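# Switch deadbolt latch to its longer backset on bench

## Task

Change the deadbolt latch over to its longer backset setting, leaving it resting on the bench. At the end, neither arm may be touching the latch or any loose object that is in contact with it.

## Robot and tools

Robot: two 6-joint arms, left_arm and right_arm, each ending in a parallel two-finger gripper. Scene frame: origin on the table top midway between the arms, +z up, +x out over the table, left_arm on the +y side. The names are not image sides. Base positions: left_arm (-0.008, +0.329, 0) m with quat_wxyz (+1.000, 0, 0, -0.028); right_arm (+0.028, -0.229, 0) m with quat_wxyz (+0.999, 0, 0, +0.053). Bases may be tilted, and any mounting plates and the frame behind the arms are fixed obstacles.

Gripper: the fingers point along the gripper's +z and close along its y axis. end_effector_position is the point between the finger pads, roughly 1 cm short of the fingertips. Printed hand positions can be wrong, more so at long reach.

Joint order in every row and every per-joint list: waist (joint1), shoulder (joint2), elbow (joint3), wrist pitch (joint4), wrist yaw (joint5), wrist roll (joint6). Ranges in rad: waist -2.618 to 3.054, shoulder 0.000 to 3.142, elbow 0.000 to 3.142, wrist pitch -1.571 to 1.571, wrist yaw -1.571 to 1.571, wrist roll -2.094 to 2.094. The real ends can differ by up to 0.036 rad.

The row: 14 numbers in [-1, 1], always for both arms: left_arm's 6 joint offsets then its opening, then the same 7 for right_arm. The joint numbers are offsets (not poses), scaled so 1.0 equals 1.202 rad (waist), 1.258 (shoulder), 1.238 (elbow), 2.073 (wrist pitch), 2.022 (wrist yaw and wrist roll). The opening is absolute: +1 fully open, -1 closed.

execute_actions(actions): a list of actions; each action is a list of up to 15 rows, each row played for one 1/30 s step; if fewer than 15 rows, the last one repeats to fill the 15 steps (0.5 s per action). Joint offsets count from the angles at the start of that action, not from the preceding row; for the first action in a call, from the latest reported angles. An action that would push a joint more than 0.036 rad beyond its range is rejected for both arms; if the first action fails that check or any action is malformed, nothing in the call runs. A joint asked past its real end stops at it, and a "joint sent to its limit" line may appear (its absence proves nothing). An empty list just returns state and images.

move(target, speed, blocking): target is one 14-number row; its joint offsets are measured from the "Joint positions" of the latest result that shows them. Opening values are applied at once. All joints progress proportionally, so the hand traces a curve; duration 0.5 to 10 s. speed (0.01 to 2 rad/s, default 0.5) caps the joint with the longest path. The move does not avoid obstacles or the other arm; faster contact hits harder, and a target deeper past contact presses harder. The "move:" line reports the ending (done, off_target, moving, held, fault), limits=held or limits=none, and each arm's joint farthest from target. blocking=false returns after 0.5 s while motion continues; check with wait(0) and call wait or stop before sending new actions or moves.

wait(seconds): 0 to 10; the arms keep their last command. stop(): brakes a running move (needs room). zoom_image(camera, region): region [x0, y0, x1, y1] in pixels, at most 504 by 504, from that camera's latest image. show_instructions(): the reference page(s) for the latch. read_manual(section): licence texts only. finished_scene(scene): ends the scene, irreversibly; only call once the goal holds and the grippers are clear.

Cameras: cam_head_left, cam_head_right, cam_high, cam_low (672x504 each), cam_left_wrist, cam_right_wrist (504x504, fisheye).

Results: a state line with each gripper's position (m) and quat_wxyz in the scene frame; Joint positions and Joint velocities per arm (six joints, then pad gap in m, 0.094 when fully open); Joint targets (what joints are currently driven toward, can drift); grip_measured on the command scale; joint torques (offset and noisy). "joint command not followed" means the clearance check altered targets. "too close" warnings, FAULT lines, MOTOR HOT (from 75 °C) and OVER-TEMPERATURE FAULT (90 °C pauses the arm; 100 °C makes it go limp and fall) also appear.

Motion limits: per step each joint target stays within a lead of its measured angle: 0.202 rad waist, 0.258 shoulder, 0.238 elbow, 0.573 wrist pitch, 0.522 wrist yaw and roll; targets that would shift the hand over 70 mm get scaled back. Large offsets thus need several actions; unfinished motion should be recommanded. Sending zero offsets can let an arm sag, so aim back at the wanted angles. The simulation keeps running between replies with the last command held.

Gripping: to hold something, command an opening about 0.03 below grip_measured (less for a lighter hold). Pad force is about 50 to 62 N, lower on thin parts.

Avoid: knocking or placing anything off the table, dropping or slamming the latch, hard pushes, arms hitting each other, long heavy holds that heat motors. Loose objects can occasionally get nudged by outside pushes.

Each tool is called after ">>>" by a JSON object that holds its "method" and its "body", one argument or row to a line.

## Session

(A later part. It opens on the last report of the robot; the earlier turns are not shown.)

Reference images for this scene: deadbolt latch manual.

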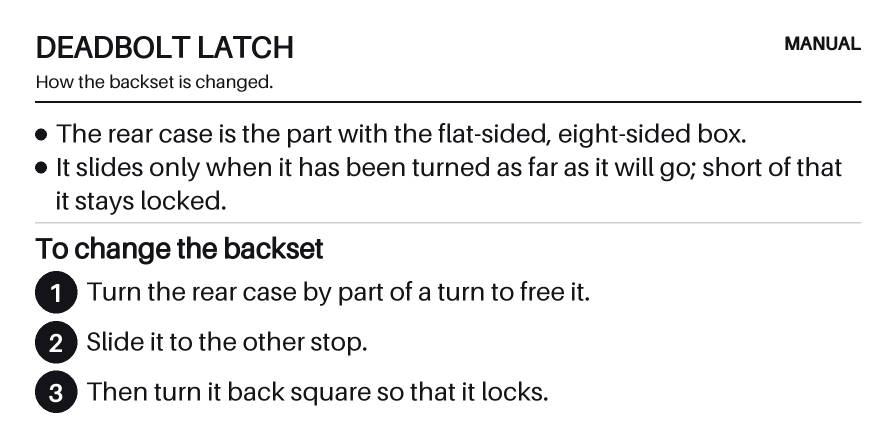

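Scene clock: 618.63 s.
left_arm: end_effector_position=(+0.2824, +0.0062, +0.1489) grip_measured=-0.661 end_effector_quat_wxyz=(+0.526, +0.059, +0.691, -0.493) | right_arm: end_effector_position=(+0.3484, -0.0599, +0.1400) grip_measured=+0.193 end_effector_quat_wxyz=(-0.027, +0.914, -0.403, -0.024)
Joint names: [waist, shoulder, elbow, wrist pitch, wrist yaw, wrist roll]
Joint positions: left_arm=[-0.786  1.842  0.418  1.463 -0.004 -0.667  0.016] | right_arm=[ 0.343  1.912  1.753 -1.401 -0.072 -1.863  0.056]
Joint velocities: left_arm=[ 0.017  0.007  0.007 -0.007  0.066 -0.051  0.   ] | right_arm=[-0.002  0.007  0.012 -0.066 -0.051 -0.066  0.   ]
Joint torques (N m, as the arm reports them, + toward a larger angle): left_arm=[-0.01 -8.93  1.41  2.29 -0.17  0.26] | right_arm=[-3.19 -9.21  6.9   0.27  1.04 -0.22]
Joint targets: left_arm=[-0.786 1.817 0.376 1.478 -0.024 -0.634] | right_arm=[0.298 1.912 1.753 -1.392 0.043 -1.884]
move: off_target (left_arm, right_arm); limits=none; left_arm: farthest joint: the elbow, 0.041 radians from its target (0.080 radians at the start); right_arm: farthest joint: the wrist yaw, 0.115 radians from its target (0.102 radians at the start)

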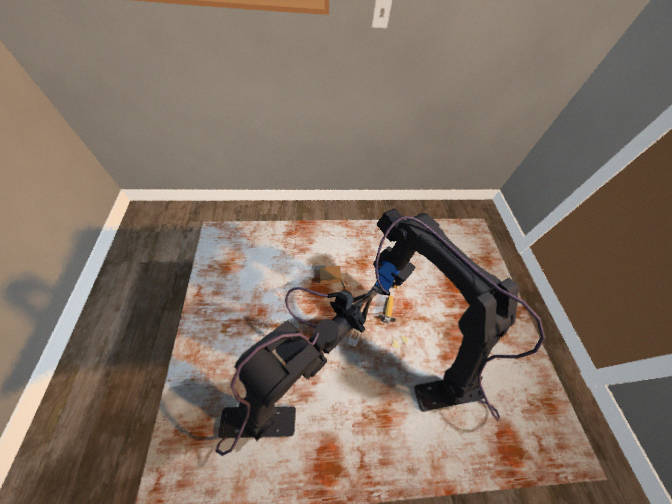

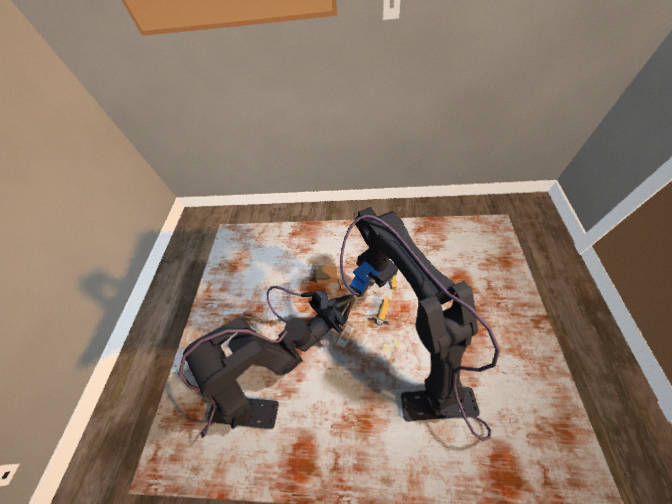

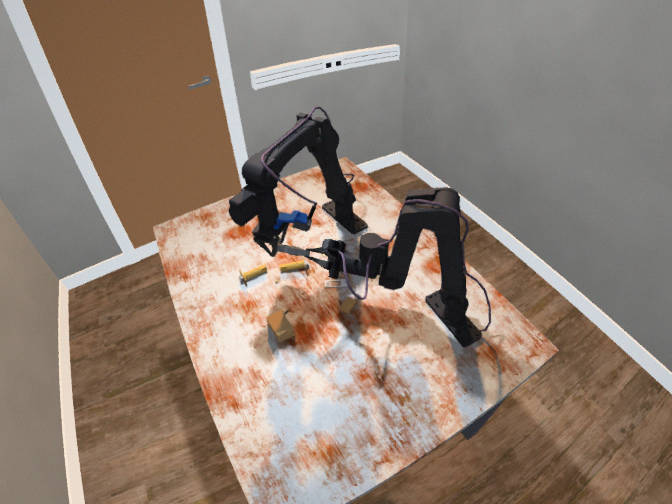

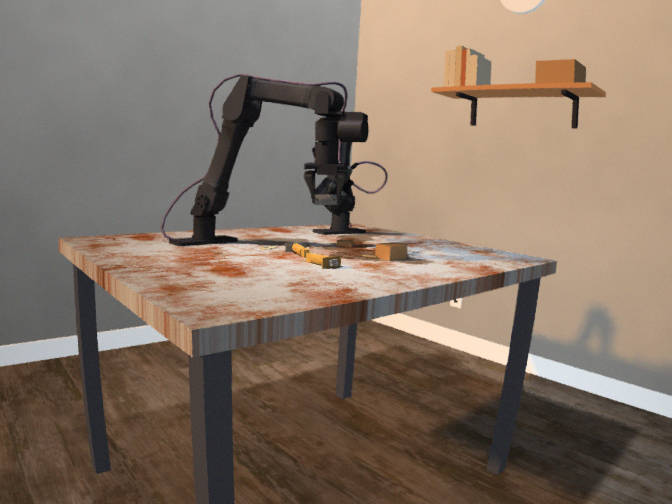

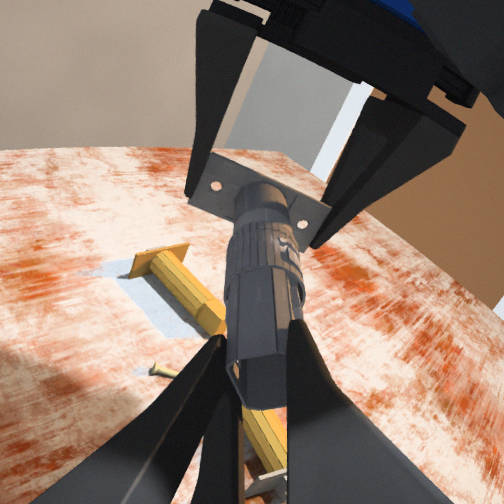

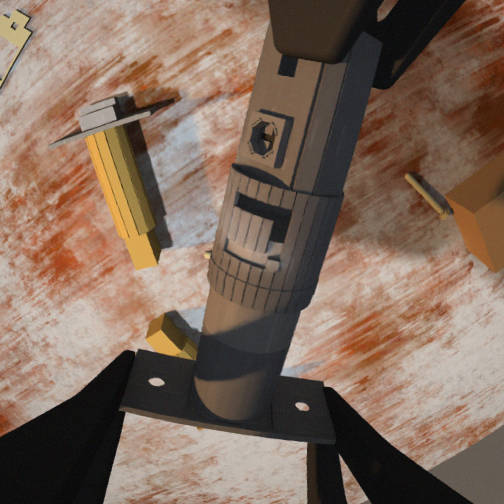

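>>> {"method": "move", "body": {
  "target": [0,-0.012,-0.02,0.004,-0.008,-0.45,-0.78, -0.02,0,0,0.004,0.035,-0.01,0.05],
  "speed": 0.4
}}

Scene clock: 626.10 s.
left_arm: end_effector_position=(+0.2831, +0.0067, +0.1478) grip_measured=-0.661 end_effector_quat_wxyz=(+0.263, -0.247, +0.649, -0.670) | right_arm: end_effector_position=(+0.3481, -0.0588, +0.1400) grip_measured=+0.193 end_effector_quat_wxyz=(-0.029, +0.916, -0.399, -0.025)
Joint names: [waist, shoulder, elbow, wrist pitch, wrist yaw, wrist roll]
Joint positions: left_arm=[-0.786  1.842  0.418  1.459 -0.009 -1.56   0.016] | right_arm=[ 0.345  1.912  1.753 -1.401 -0.075 -1.869  0.056]
Joint velocities: left_arm=[-0.012  0.007 -0.002  0.051  0.066  0.066 -0.001] | right_arm=[-0.002 -0.007  0.012  0.051  0.022  0.081  0.   ]
Joint torques (N m, as the arm reports them, + toward a larger angle): left_arm=[-0.06 -8.04  2.77  2.27 -0.1  -0.18] | right_arm=[-2.03 -9.51  6.91  0.24  0.64 -0.1 ]
Joint targets: left_arm=[-0.786 1.827 0.393 1.472 -0.020 -1.577] | right_arm=[0.319 1.912 1.753 -1.393 -0.001 -1.883]
move: off_target (left_arm, right_arm); limits=none; left_arm: farthest joint: the elbow, 0.024 radians from its target (0.024 radians at the start); right_arm: farthest joint: the wrist yaw, 0.074 radians from its target (0.071 radians at the start)

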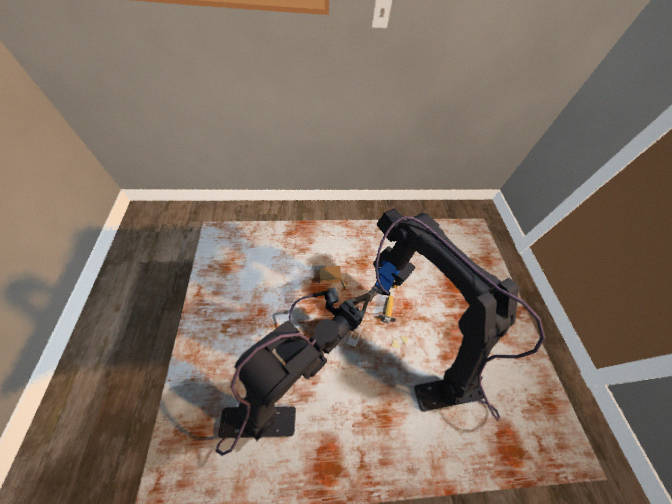

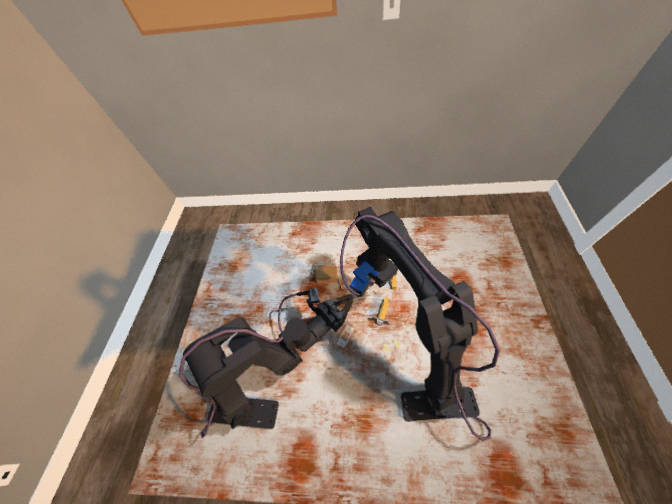

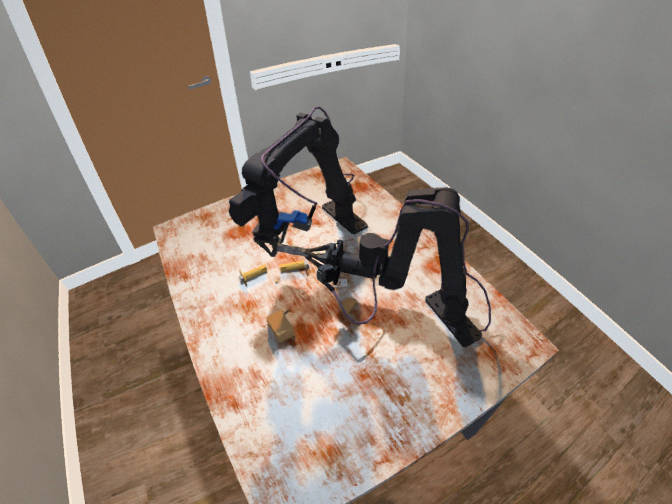

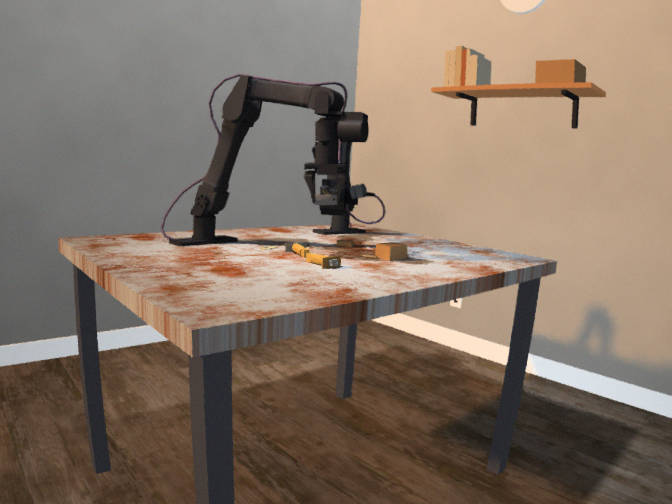

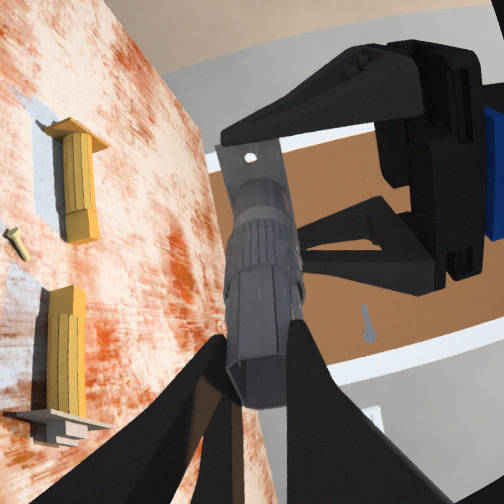

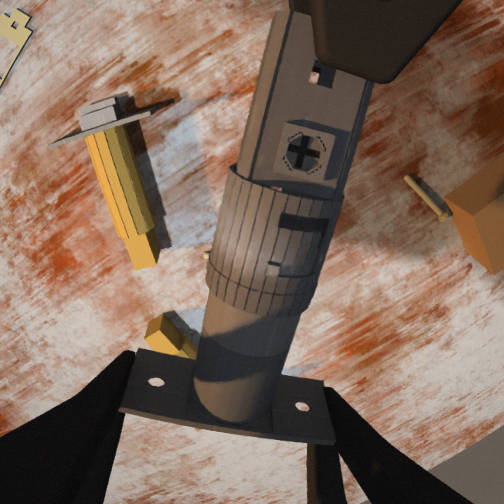

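Turned back. Push on to the stop.

>>> {"method": "move", "body": {
  "target": [0,0,0,0,0,-0.07,-0.78, -0.01,0,0,0.004,0.02,-0.01,0.05],
  "speed": 0.2
}}

>>> {"method": "execute_actions", "body": {
  "actions": [
    [[0,0,0,0,0,0.03,0.2,0,0,0,0,0,0,0.05]],
    [[0,0,0,0,0,0,0.2,0,0,0,0,0,0,0.05]]
  ]
}}

>>> {"method": "move", "body": {
  "target": [0,-0.12,-0.18,0.03,0,0,0.2,0,0,0,0,0,0,0.05],
  "speed": 0.3
}}

Scene clock: 631.87 s.
left_arm: end_effector_position=(+0.2818, +0.0056, +0.1477) grip_measured=-0.661 end_effector_quat_wxyz=(+0.232, -0.270, +0.640, -0.681) | right_arm: end_effector_position=(+0.3470, -0.0593, +0.1400) grip_measured=+0.193 end_effector_quat_wxyz=(-0.027, +0.916, -0.399, -0.026)
Joint names: [waist, shoulder, elbow, wrist pitch, wrist yaw, wrist roll]
Joint positions: left_arm=[-0.786  1.842  0.418  1.459  0.001 -1.641  0.016] | right_arm=[ 0.345  1.912  1.753 -1.406 -0.075 -1.869  0.056]
Joint velocities: left_arm=[-0.012 -0.002 -0.027 -0.095 -0.037 -0.037  0.001] | right_arm=[ 0.012 -0.017 -0.007  0.081  0.037 -0.022  0.   ]
Joint torques (N m, as the arm reports them, + toward a larger angle): left_arm=[-0.05 -6.79  4.86  2.14 -0.13 -0.58] | right_arm=[-0.89 -9.16  6.97  0.28  0.32 -0.17]
Joint targets: left_arm=[-0.786 1.842 0.418 1.459 -0.009 -1.702] | right_arm=[0.333 1.912 1.753 -1.392 -0.035 -1.889]
move: off_target (left_arm, right_arm); limits=none; left_arm: farthest joint: the wrist roll, 0.060 radians from its target (0.141 radians at the start); right_arm: farthest joint: the wrist yaw, 0.040 radians from its target (0.041 radians at the start)

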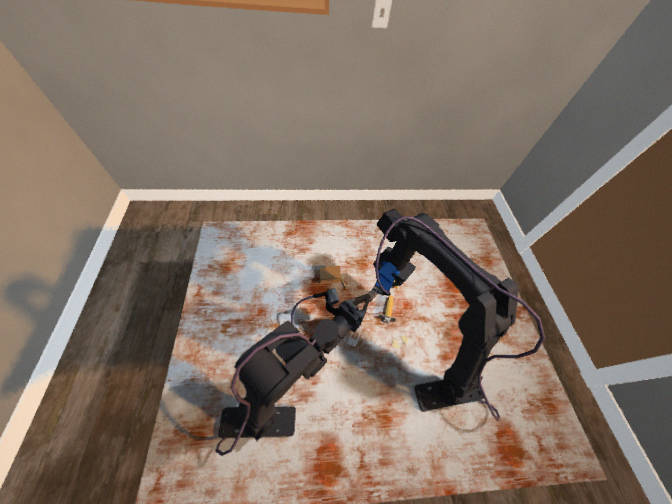

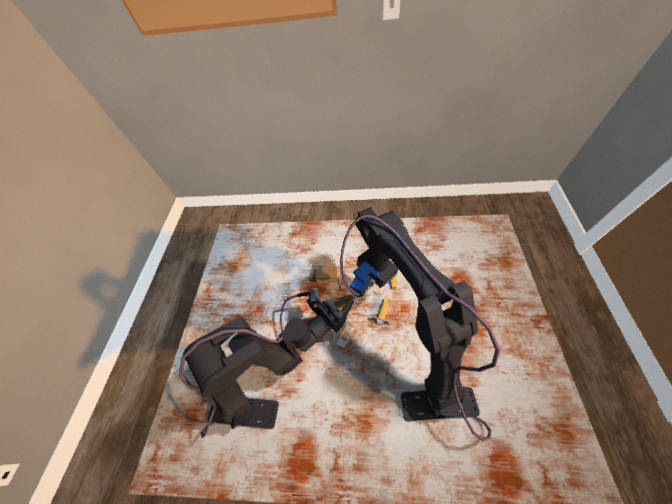

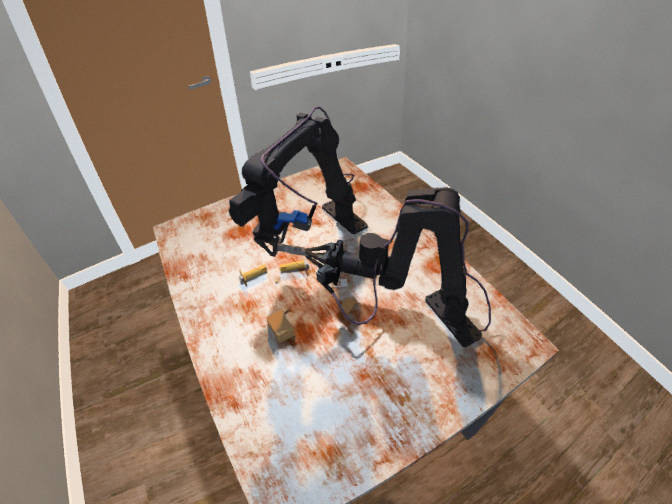

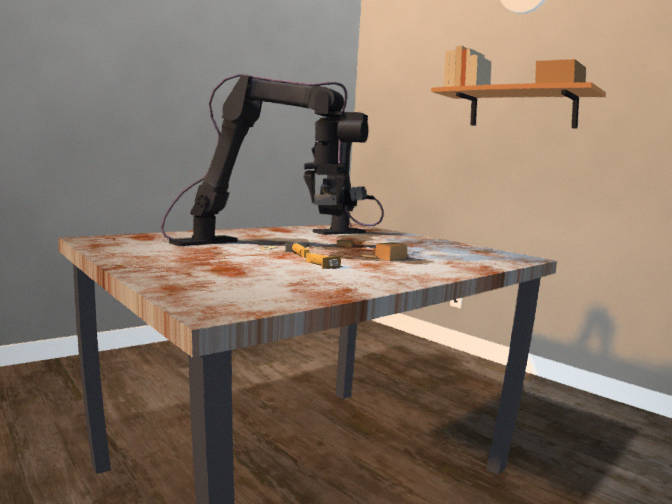

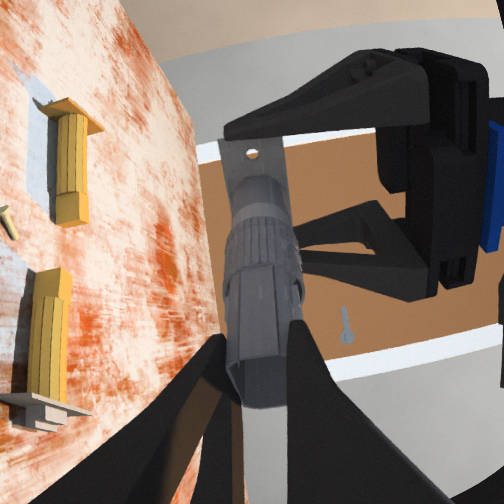

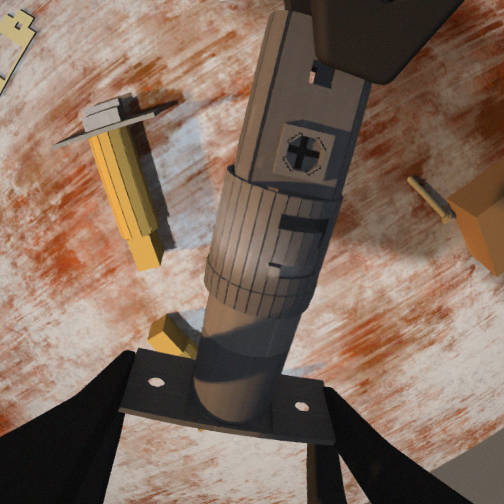

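Scene clock: 632.87 s.
left_arm: end_effector_position=(+0.2817, +0.0055, +0.1478) grip_measured=+0.198 end_effector_quat_wxyz=(+0.247, -0.256, +0.646, -0.676) | right_arm: end_effector_position=(+0.3471, -0.0594, +0.1400) grip_measured=+0.193 end_effector_quat_wxyz=(-0.027, +0.916, -0.400, -0.026)
Joint names: [waist, shoulder, elbow, wrist pitch, wrist yaw, wrist roll]
Joint positions: left_arm=[-0.786  1.842  0.418  1.459  0.001 -1.598  0.056] | right_arm=[ 0.345  1.912  1.753 -1.405 -0.074 -1.868  0.056]
Joint velocities: left_arm=[ 0.007  0.007 -0.002 -0.007 -0.066  0.007 -0.   ] | right_arm=[ 0.007  0.002 -0.002 -0.022 -0.007  0.022  0.   ]
Joint torques (N m, as the arm reports them, + toward a larger angle): left_arm=[-0.02 -6.76  4.82  2.15  0.   -0.04] | right_arm=[-0.17 -9.2   6.99  0.17 -0.03 -0.02]
Joint targets: left_arm=[-0.786 1.842 0.418 1.459 0.001 -1.598] | right_arm=[0.345 1.912 1.753 -1.405 -0.074 -1.868]

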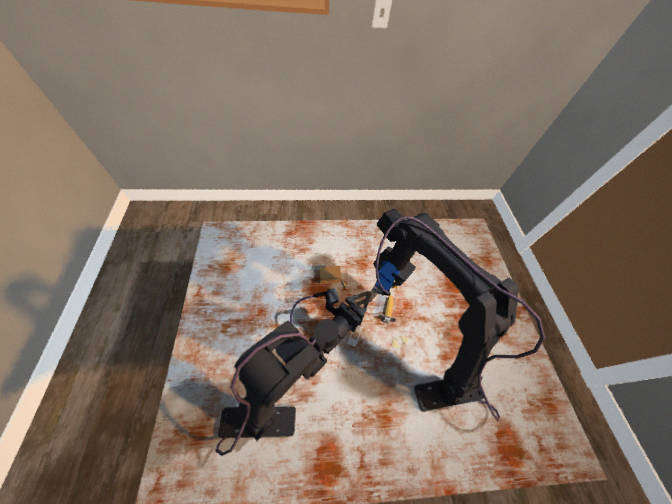

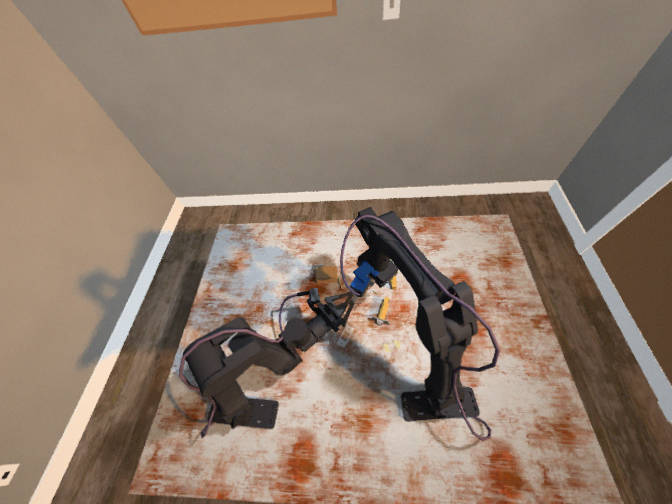

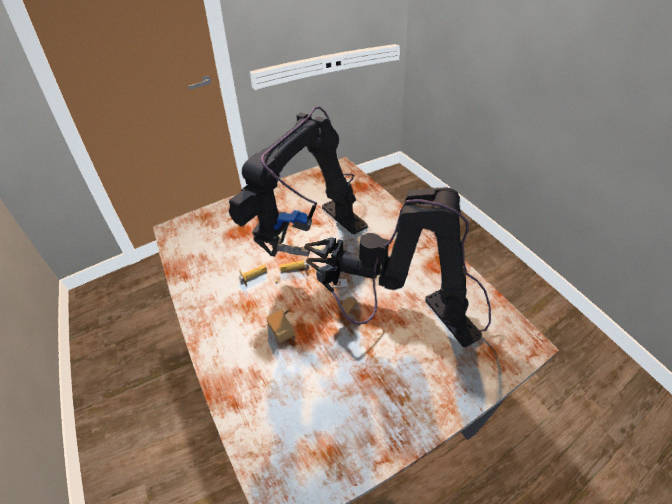

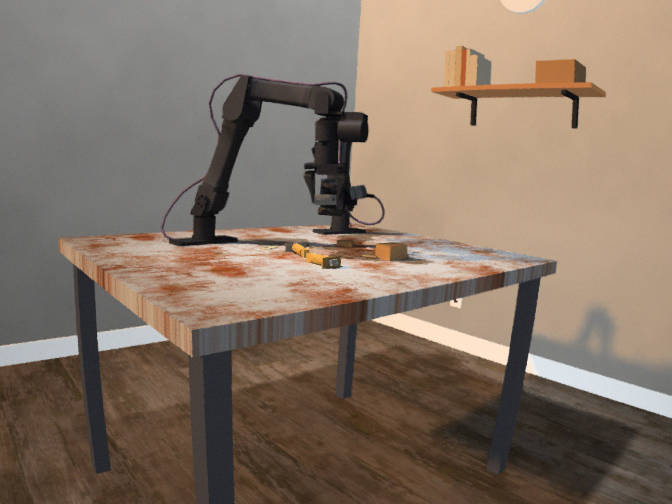

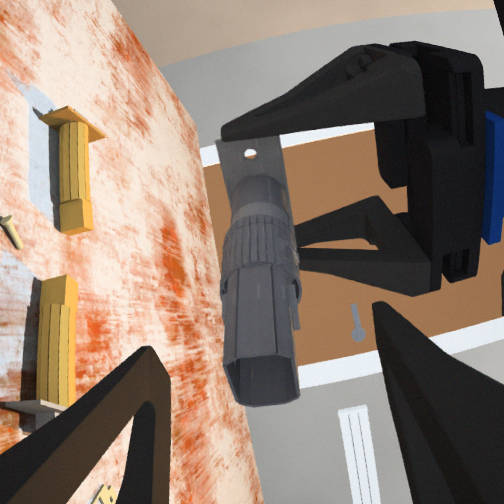

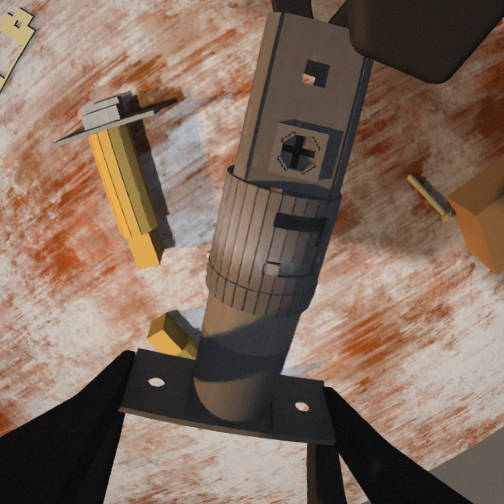

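Scene clock: 634.10 s.
left_arm: end_effector_position=(+0.2472, +0.0442, +0.1444) grip_measured=+0.198 end_effector_quat_wxyz=(+0.245, -0.258, +0.651, -0.670) | right_arm: end_effector_position=(+0.3471, -0.0594, +0.1400) grip_measured=+0.193 end_effector_quat_wxyz=(-0.027, +0.916, -0.400, -0.026)
Joint names: [waist, shoulder, elbow, wrist pitch, wrist yaw, wrist roll]
Joint positions: left_arm=[-0.786  1.711  0.21   1.519  0.001 -1.598  0.056] | right_arm=[ 0.345  1.912  1.753 -1.405 -0.074 -1.868  0.056]
Joint velocities: left_arm=[-0.012 -0.007 -0.017 -0.037  0.051 -0.007 -0.001] | right_arm=[-0.007  0.007 -0.002  0.007 -0.051  0.037  0.001]
Joint torques (N m, as the arm reports them, + toward a larger angle): left_arm=[-0.02 -6.63  3.09  2.18 -0.01 -0.04] | right_arm=[ 0.06 -9.23  7.1   0.15 -0.05  0.01]
Joint targets: left_arm=[-0.786 1.691 0.195 1.521 0.001 -1.598] | right_arm=[0.345 1.912 1.753 -1.405 -0.074 -1.868]
move: done; limits=none; left_arm: farthest joint: the shoulder, 0.020 radians from its target (0.151 radians at the start); right_arm: farthest joint: the waist, 0.000 radians from its target (0.000 radians at the start)

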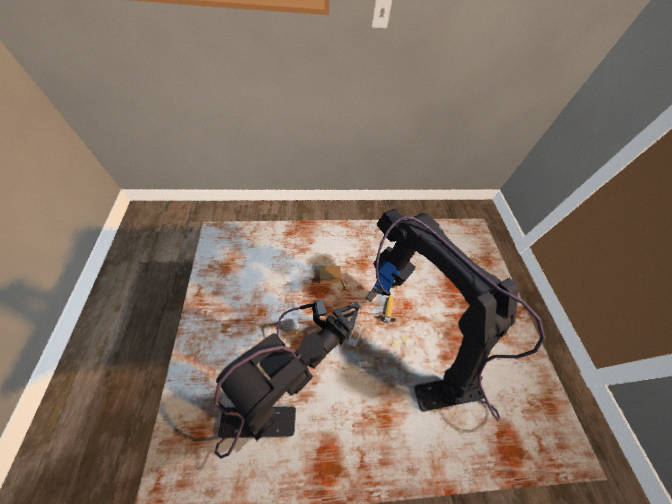

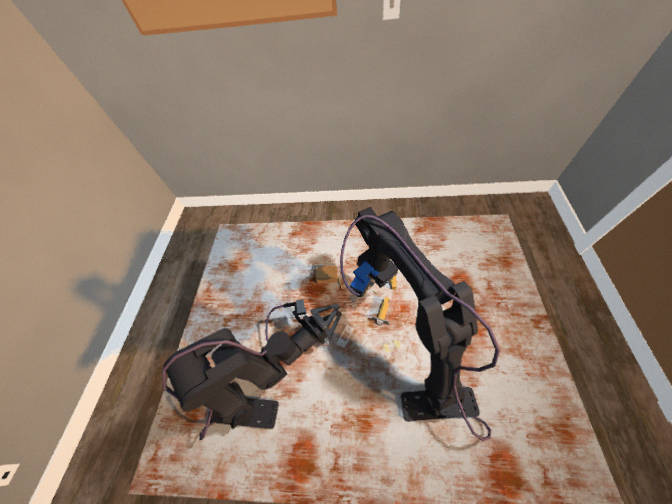

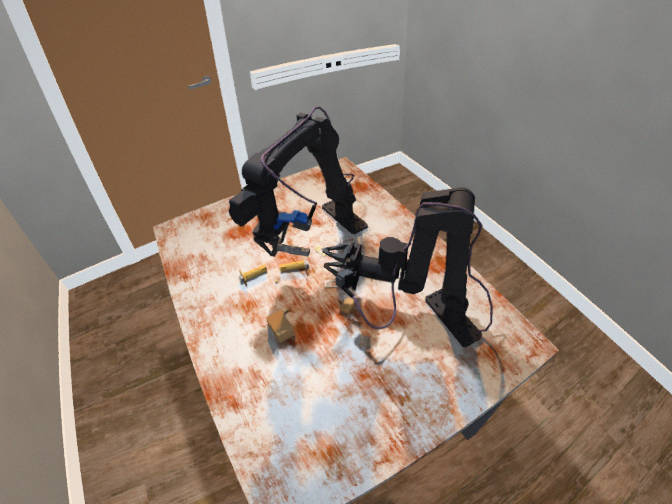

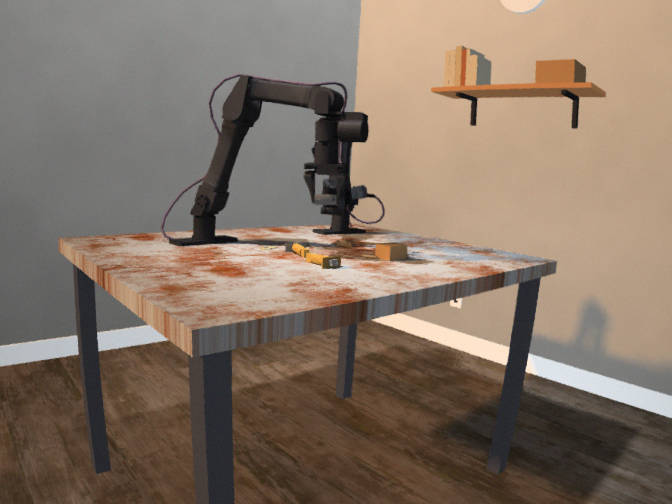

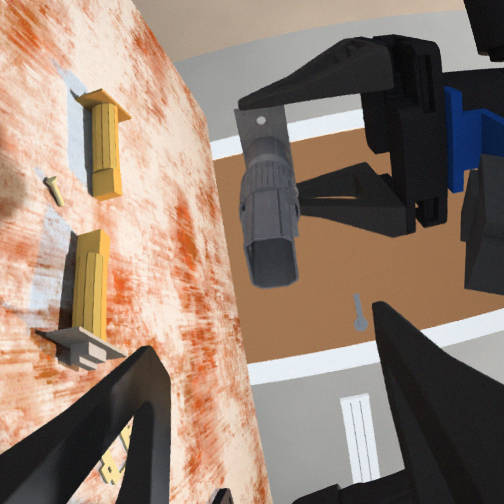

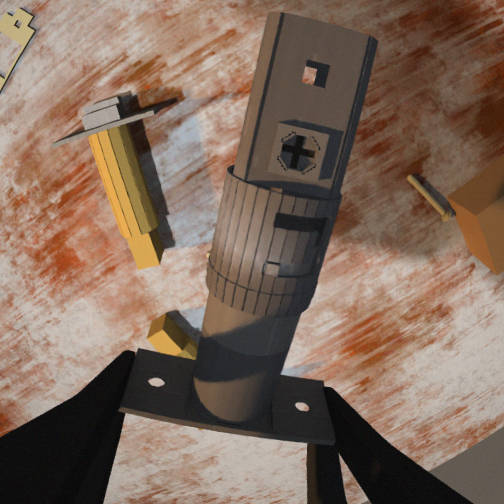

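>>> {"method": "move", "body": {
  "target": [0.4,-0.2,0.6,-0.8,0,0.7,0.2,-0.42,0,0,0.007,0.028,0,0.05],
  "speed": 1.0
}}

Scene clock: 648.37 s.
left_arm: end_effector_position=(+0.3948, +0.1754, +0.1517) grip_measured=+0.198 end_effector_quat_wxyz=(+0.419, +0.078, +0.896, -0.121) | right_arm: end_effector_position=(+0.3922, -0.2434, +0.1396) grip_measured=+0.193 end_effector_quat_wxyz=(-0.013, +0.789, -0.614, +0.003)
Joint names: [waist, shoulder, elbow, wrist pitch, wrist yaw, wrist roll]
Joint positions: left_arm=[-0.31   1.477  0.932 -0.122  0.001 -0.194  0.056] | right_arm=[-0.155  1.912  1.753 -1.392 -0.018 -1.868  0.056]
Joint velocities: left_arm=[-0.022  0.002  0.002 -0.051  0.007  0.022 -0.001] | right_arm=[ 0.012  0.007 -0.007  0.037  0.081 -0.007  0.002]
Joint torques (N m, as the arm reports them, + toward a larger angle): left_arm=[ 0.36 -7.78  9.87  1.71 -0.01  0.02] | right_arm=[-0.37 -9.34  7.03  0.22 -0.02  0.05]
Joint targets: left_arm=[-0.305 1.460 0.953 -0.139 0.001 -0.183] | right_arm=[-0.160 1.912 1.753 -1.391 -0.017 -1.868]
move: off_target (left_arm); limits=none; left_arm: farthest joint: the elbow, 0.021 radians from its target (0.743 radians at the start); right_arm: farthest joint: the waist, 0.004 radians from its target (0.505 radians at the start)

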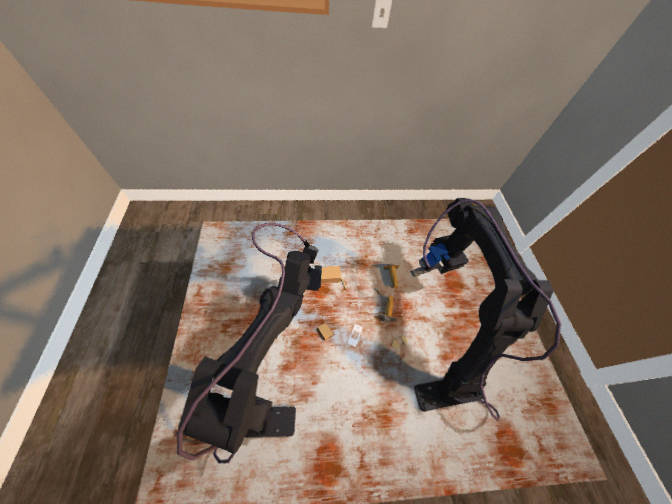

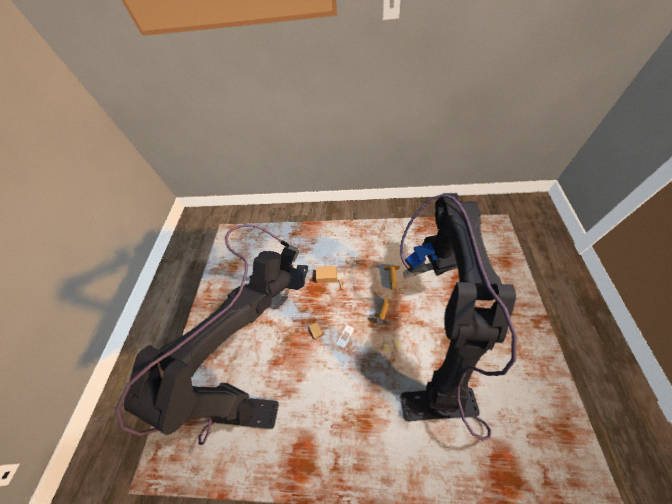

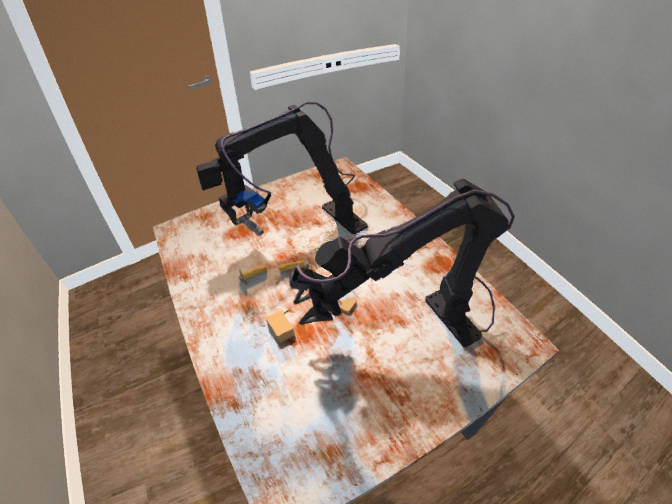

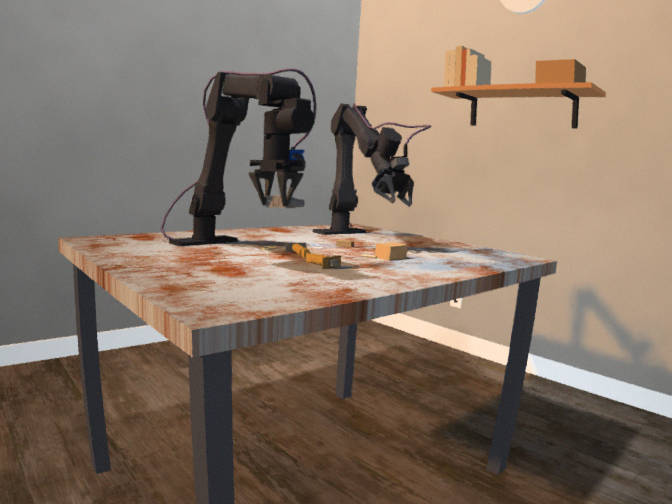

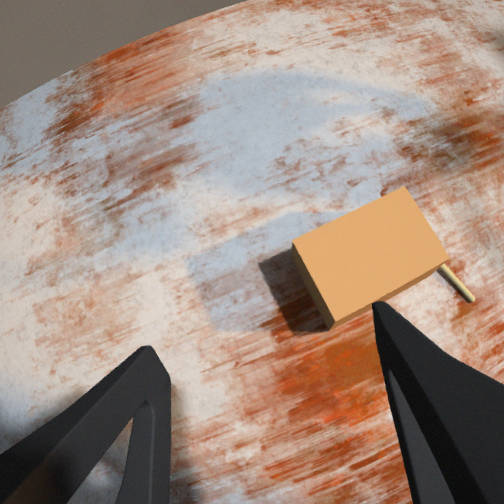

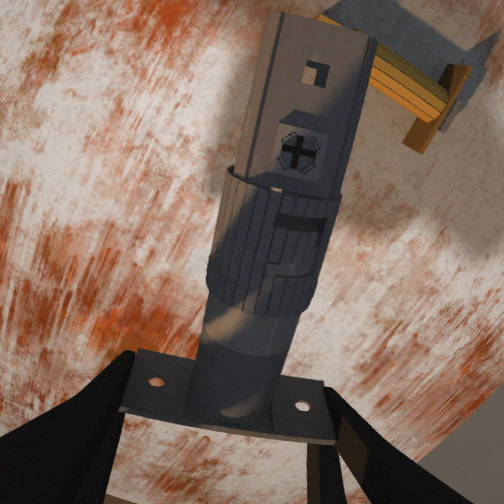

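>>> {"method": "move", "body": {
  "target": [0,0,0,0,0,0,0.2,-0.1,0.062,-0.325,0.233,0,-0.09,0.05],
  "speed": 0.5
}}

Scene clock: 665.77 s.
left_arm: end_effector_position=(+0.3947, +0.1754, +0.1516) grip_measured=+0.198 end_effector_quat_wxyz=(+0.419, +0.078, +0.897, -0.121) | right_arm: end_effector_position=(+0.3959, -0.2857, +0.0204) grip_measured=+0.193 end_effector_quat_wxyz=(-0.018, +0.807, -0.591, +0.017)
Joint names: [waist, shoulder, elbow, wrist pitch, wrist yaw, wrist roll]
Joint positions: left_arm=[-0.31   1.477  0.932 -0.123  0.001 -0.193  0.056] | right_arm=[-0.268  1.983  1.369 -0.91  -0.017 -2.04   0.056]
Joint velocities: left_arm=[-0.007 -0.007 -0.022  0.022 -0.037 -0.007  0.001] | right_arm=[-0.022  0.002 -0.007 -0.007 -0.022  0.037  0.   ]
Joint torques (N m, as the arm reports them, + toward a larger angle): left_arm=[-0.03 -6.26  8.12  1.91 -0.01 -0.05] | right_arm=[-0.57 -9.39  5.41  0.23  0.   -0.06]
Joint targets: left_arm=[-0.310 1.477 0.932 -0.123 0.001 -0.193] | right_arm=[-0.276 1.990 1.351 -0.909 -0.018 -2.051]
move: done; limits=none; left_arm: farthest joint: the wrist pitch, 0.001 radians from its target (0.001 radians at the start); right_arm: farthest joint: the elbow, 0.019 radians from its target (0.402 radians at the start)

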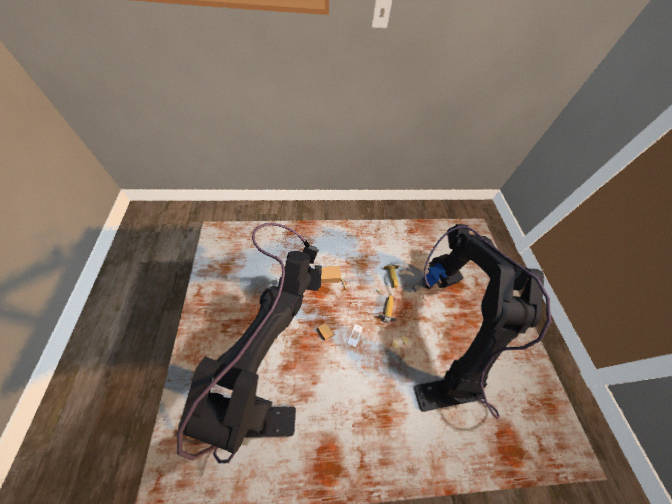

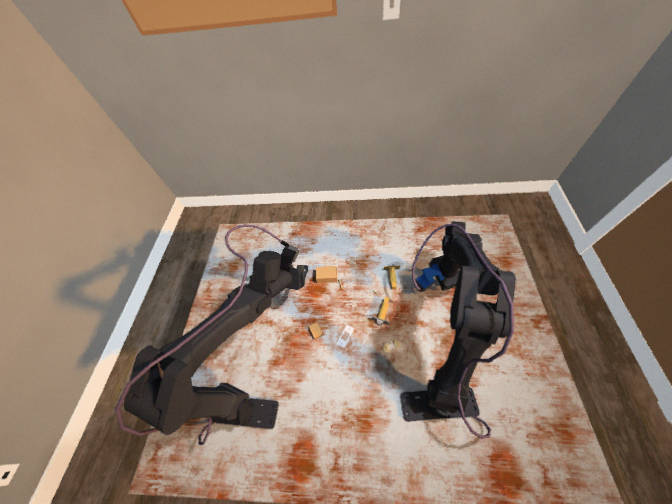

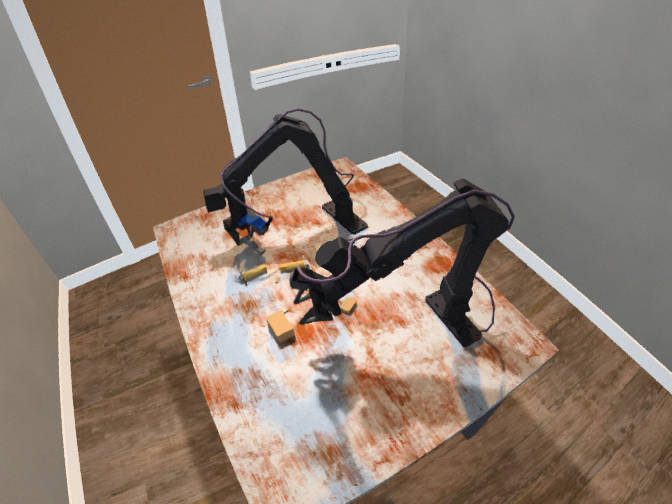

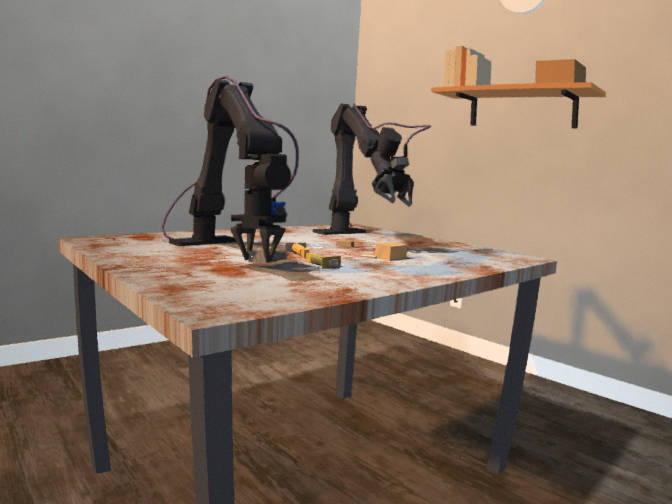

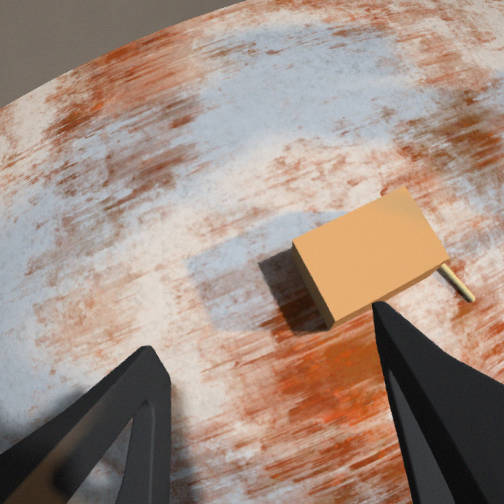

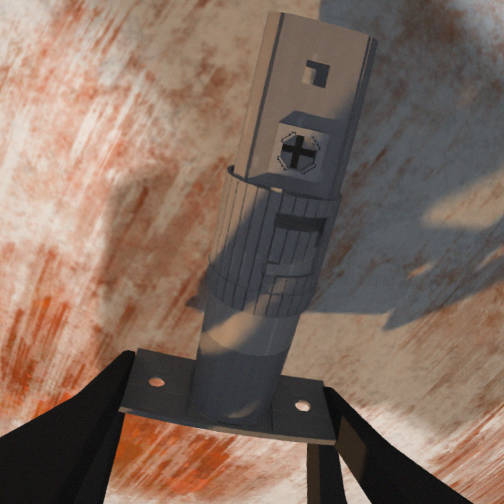

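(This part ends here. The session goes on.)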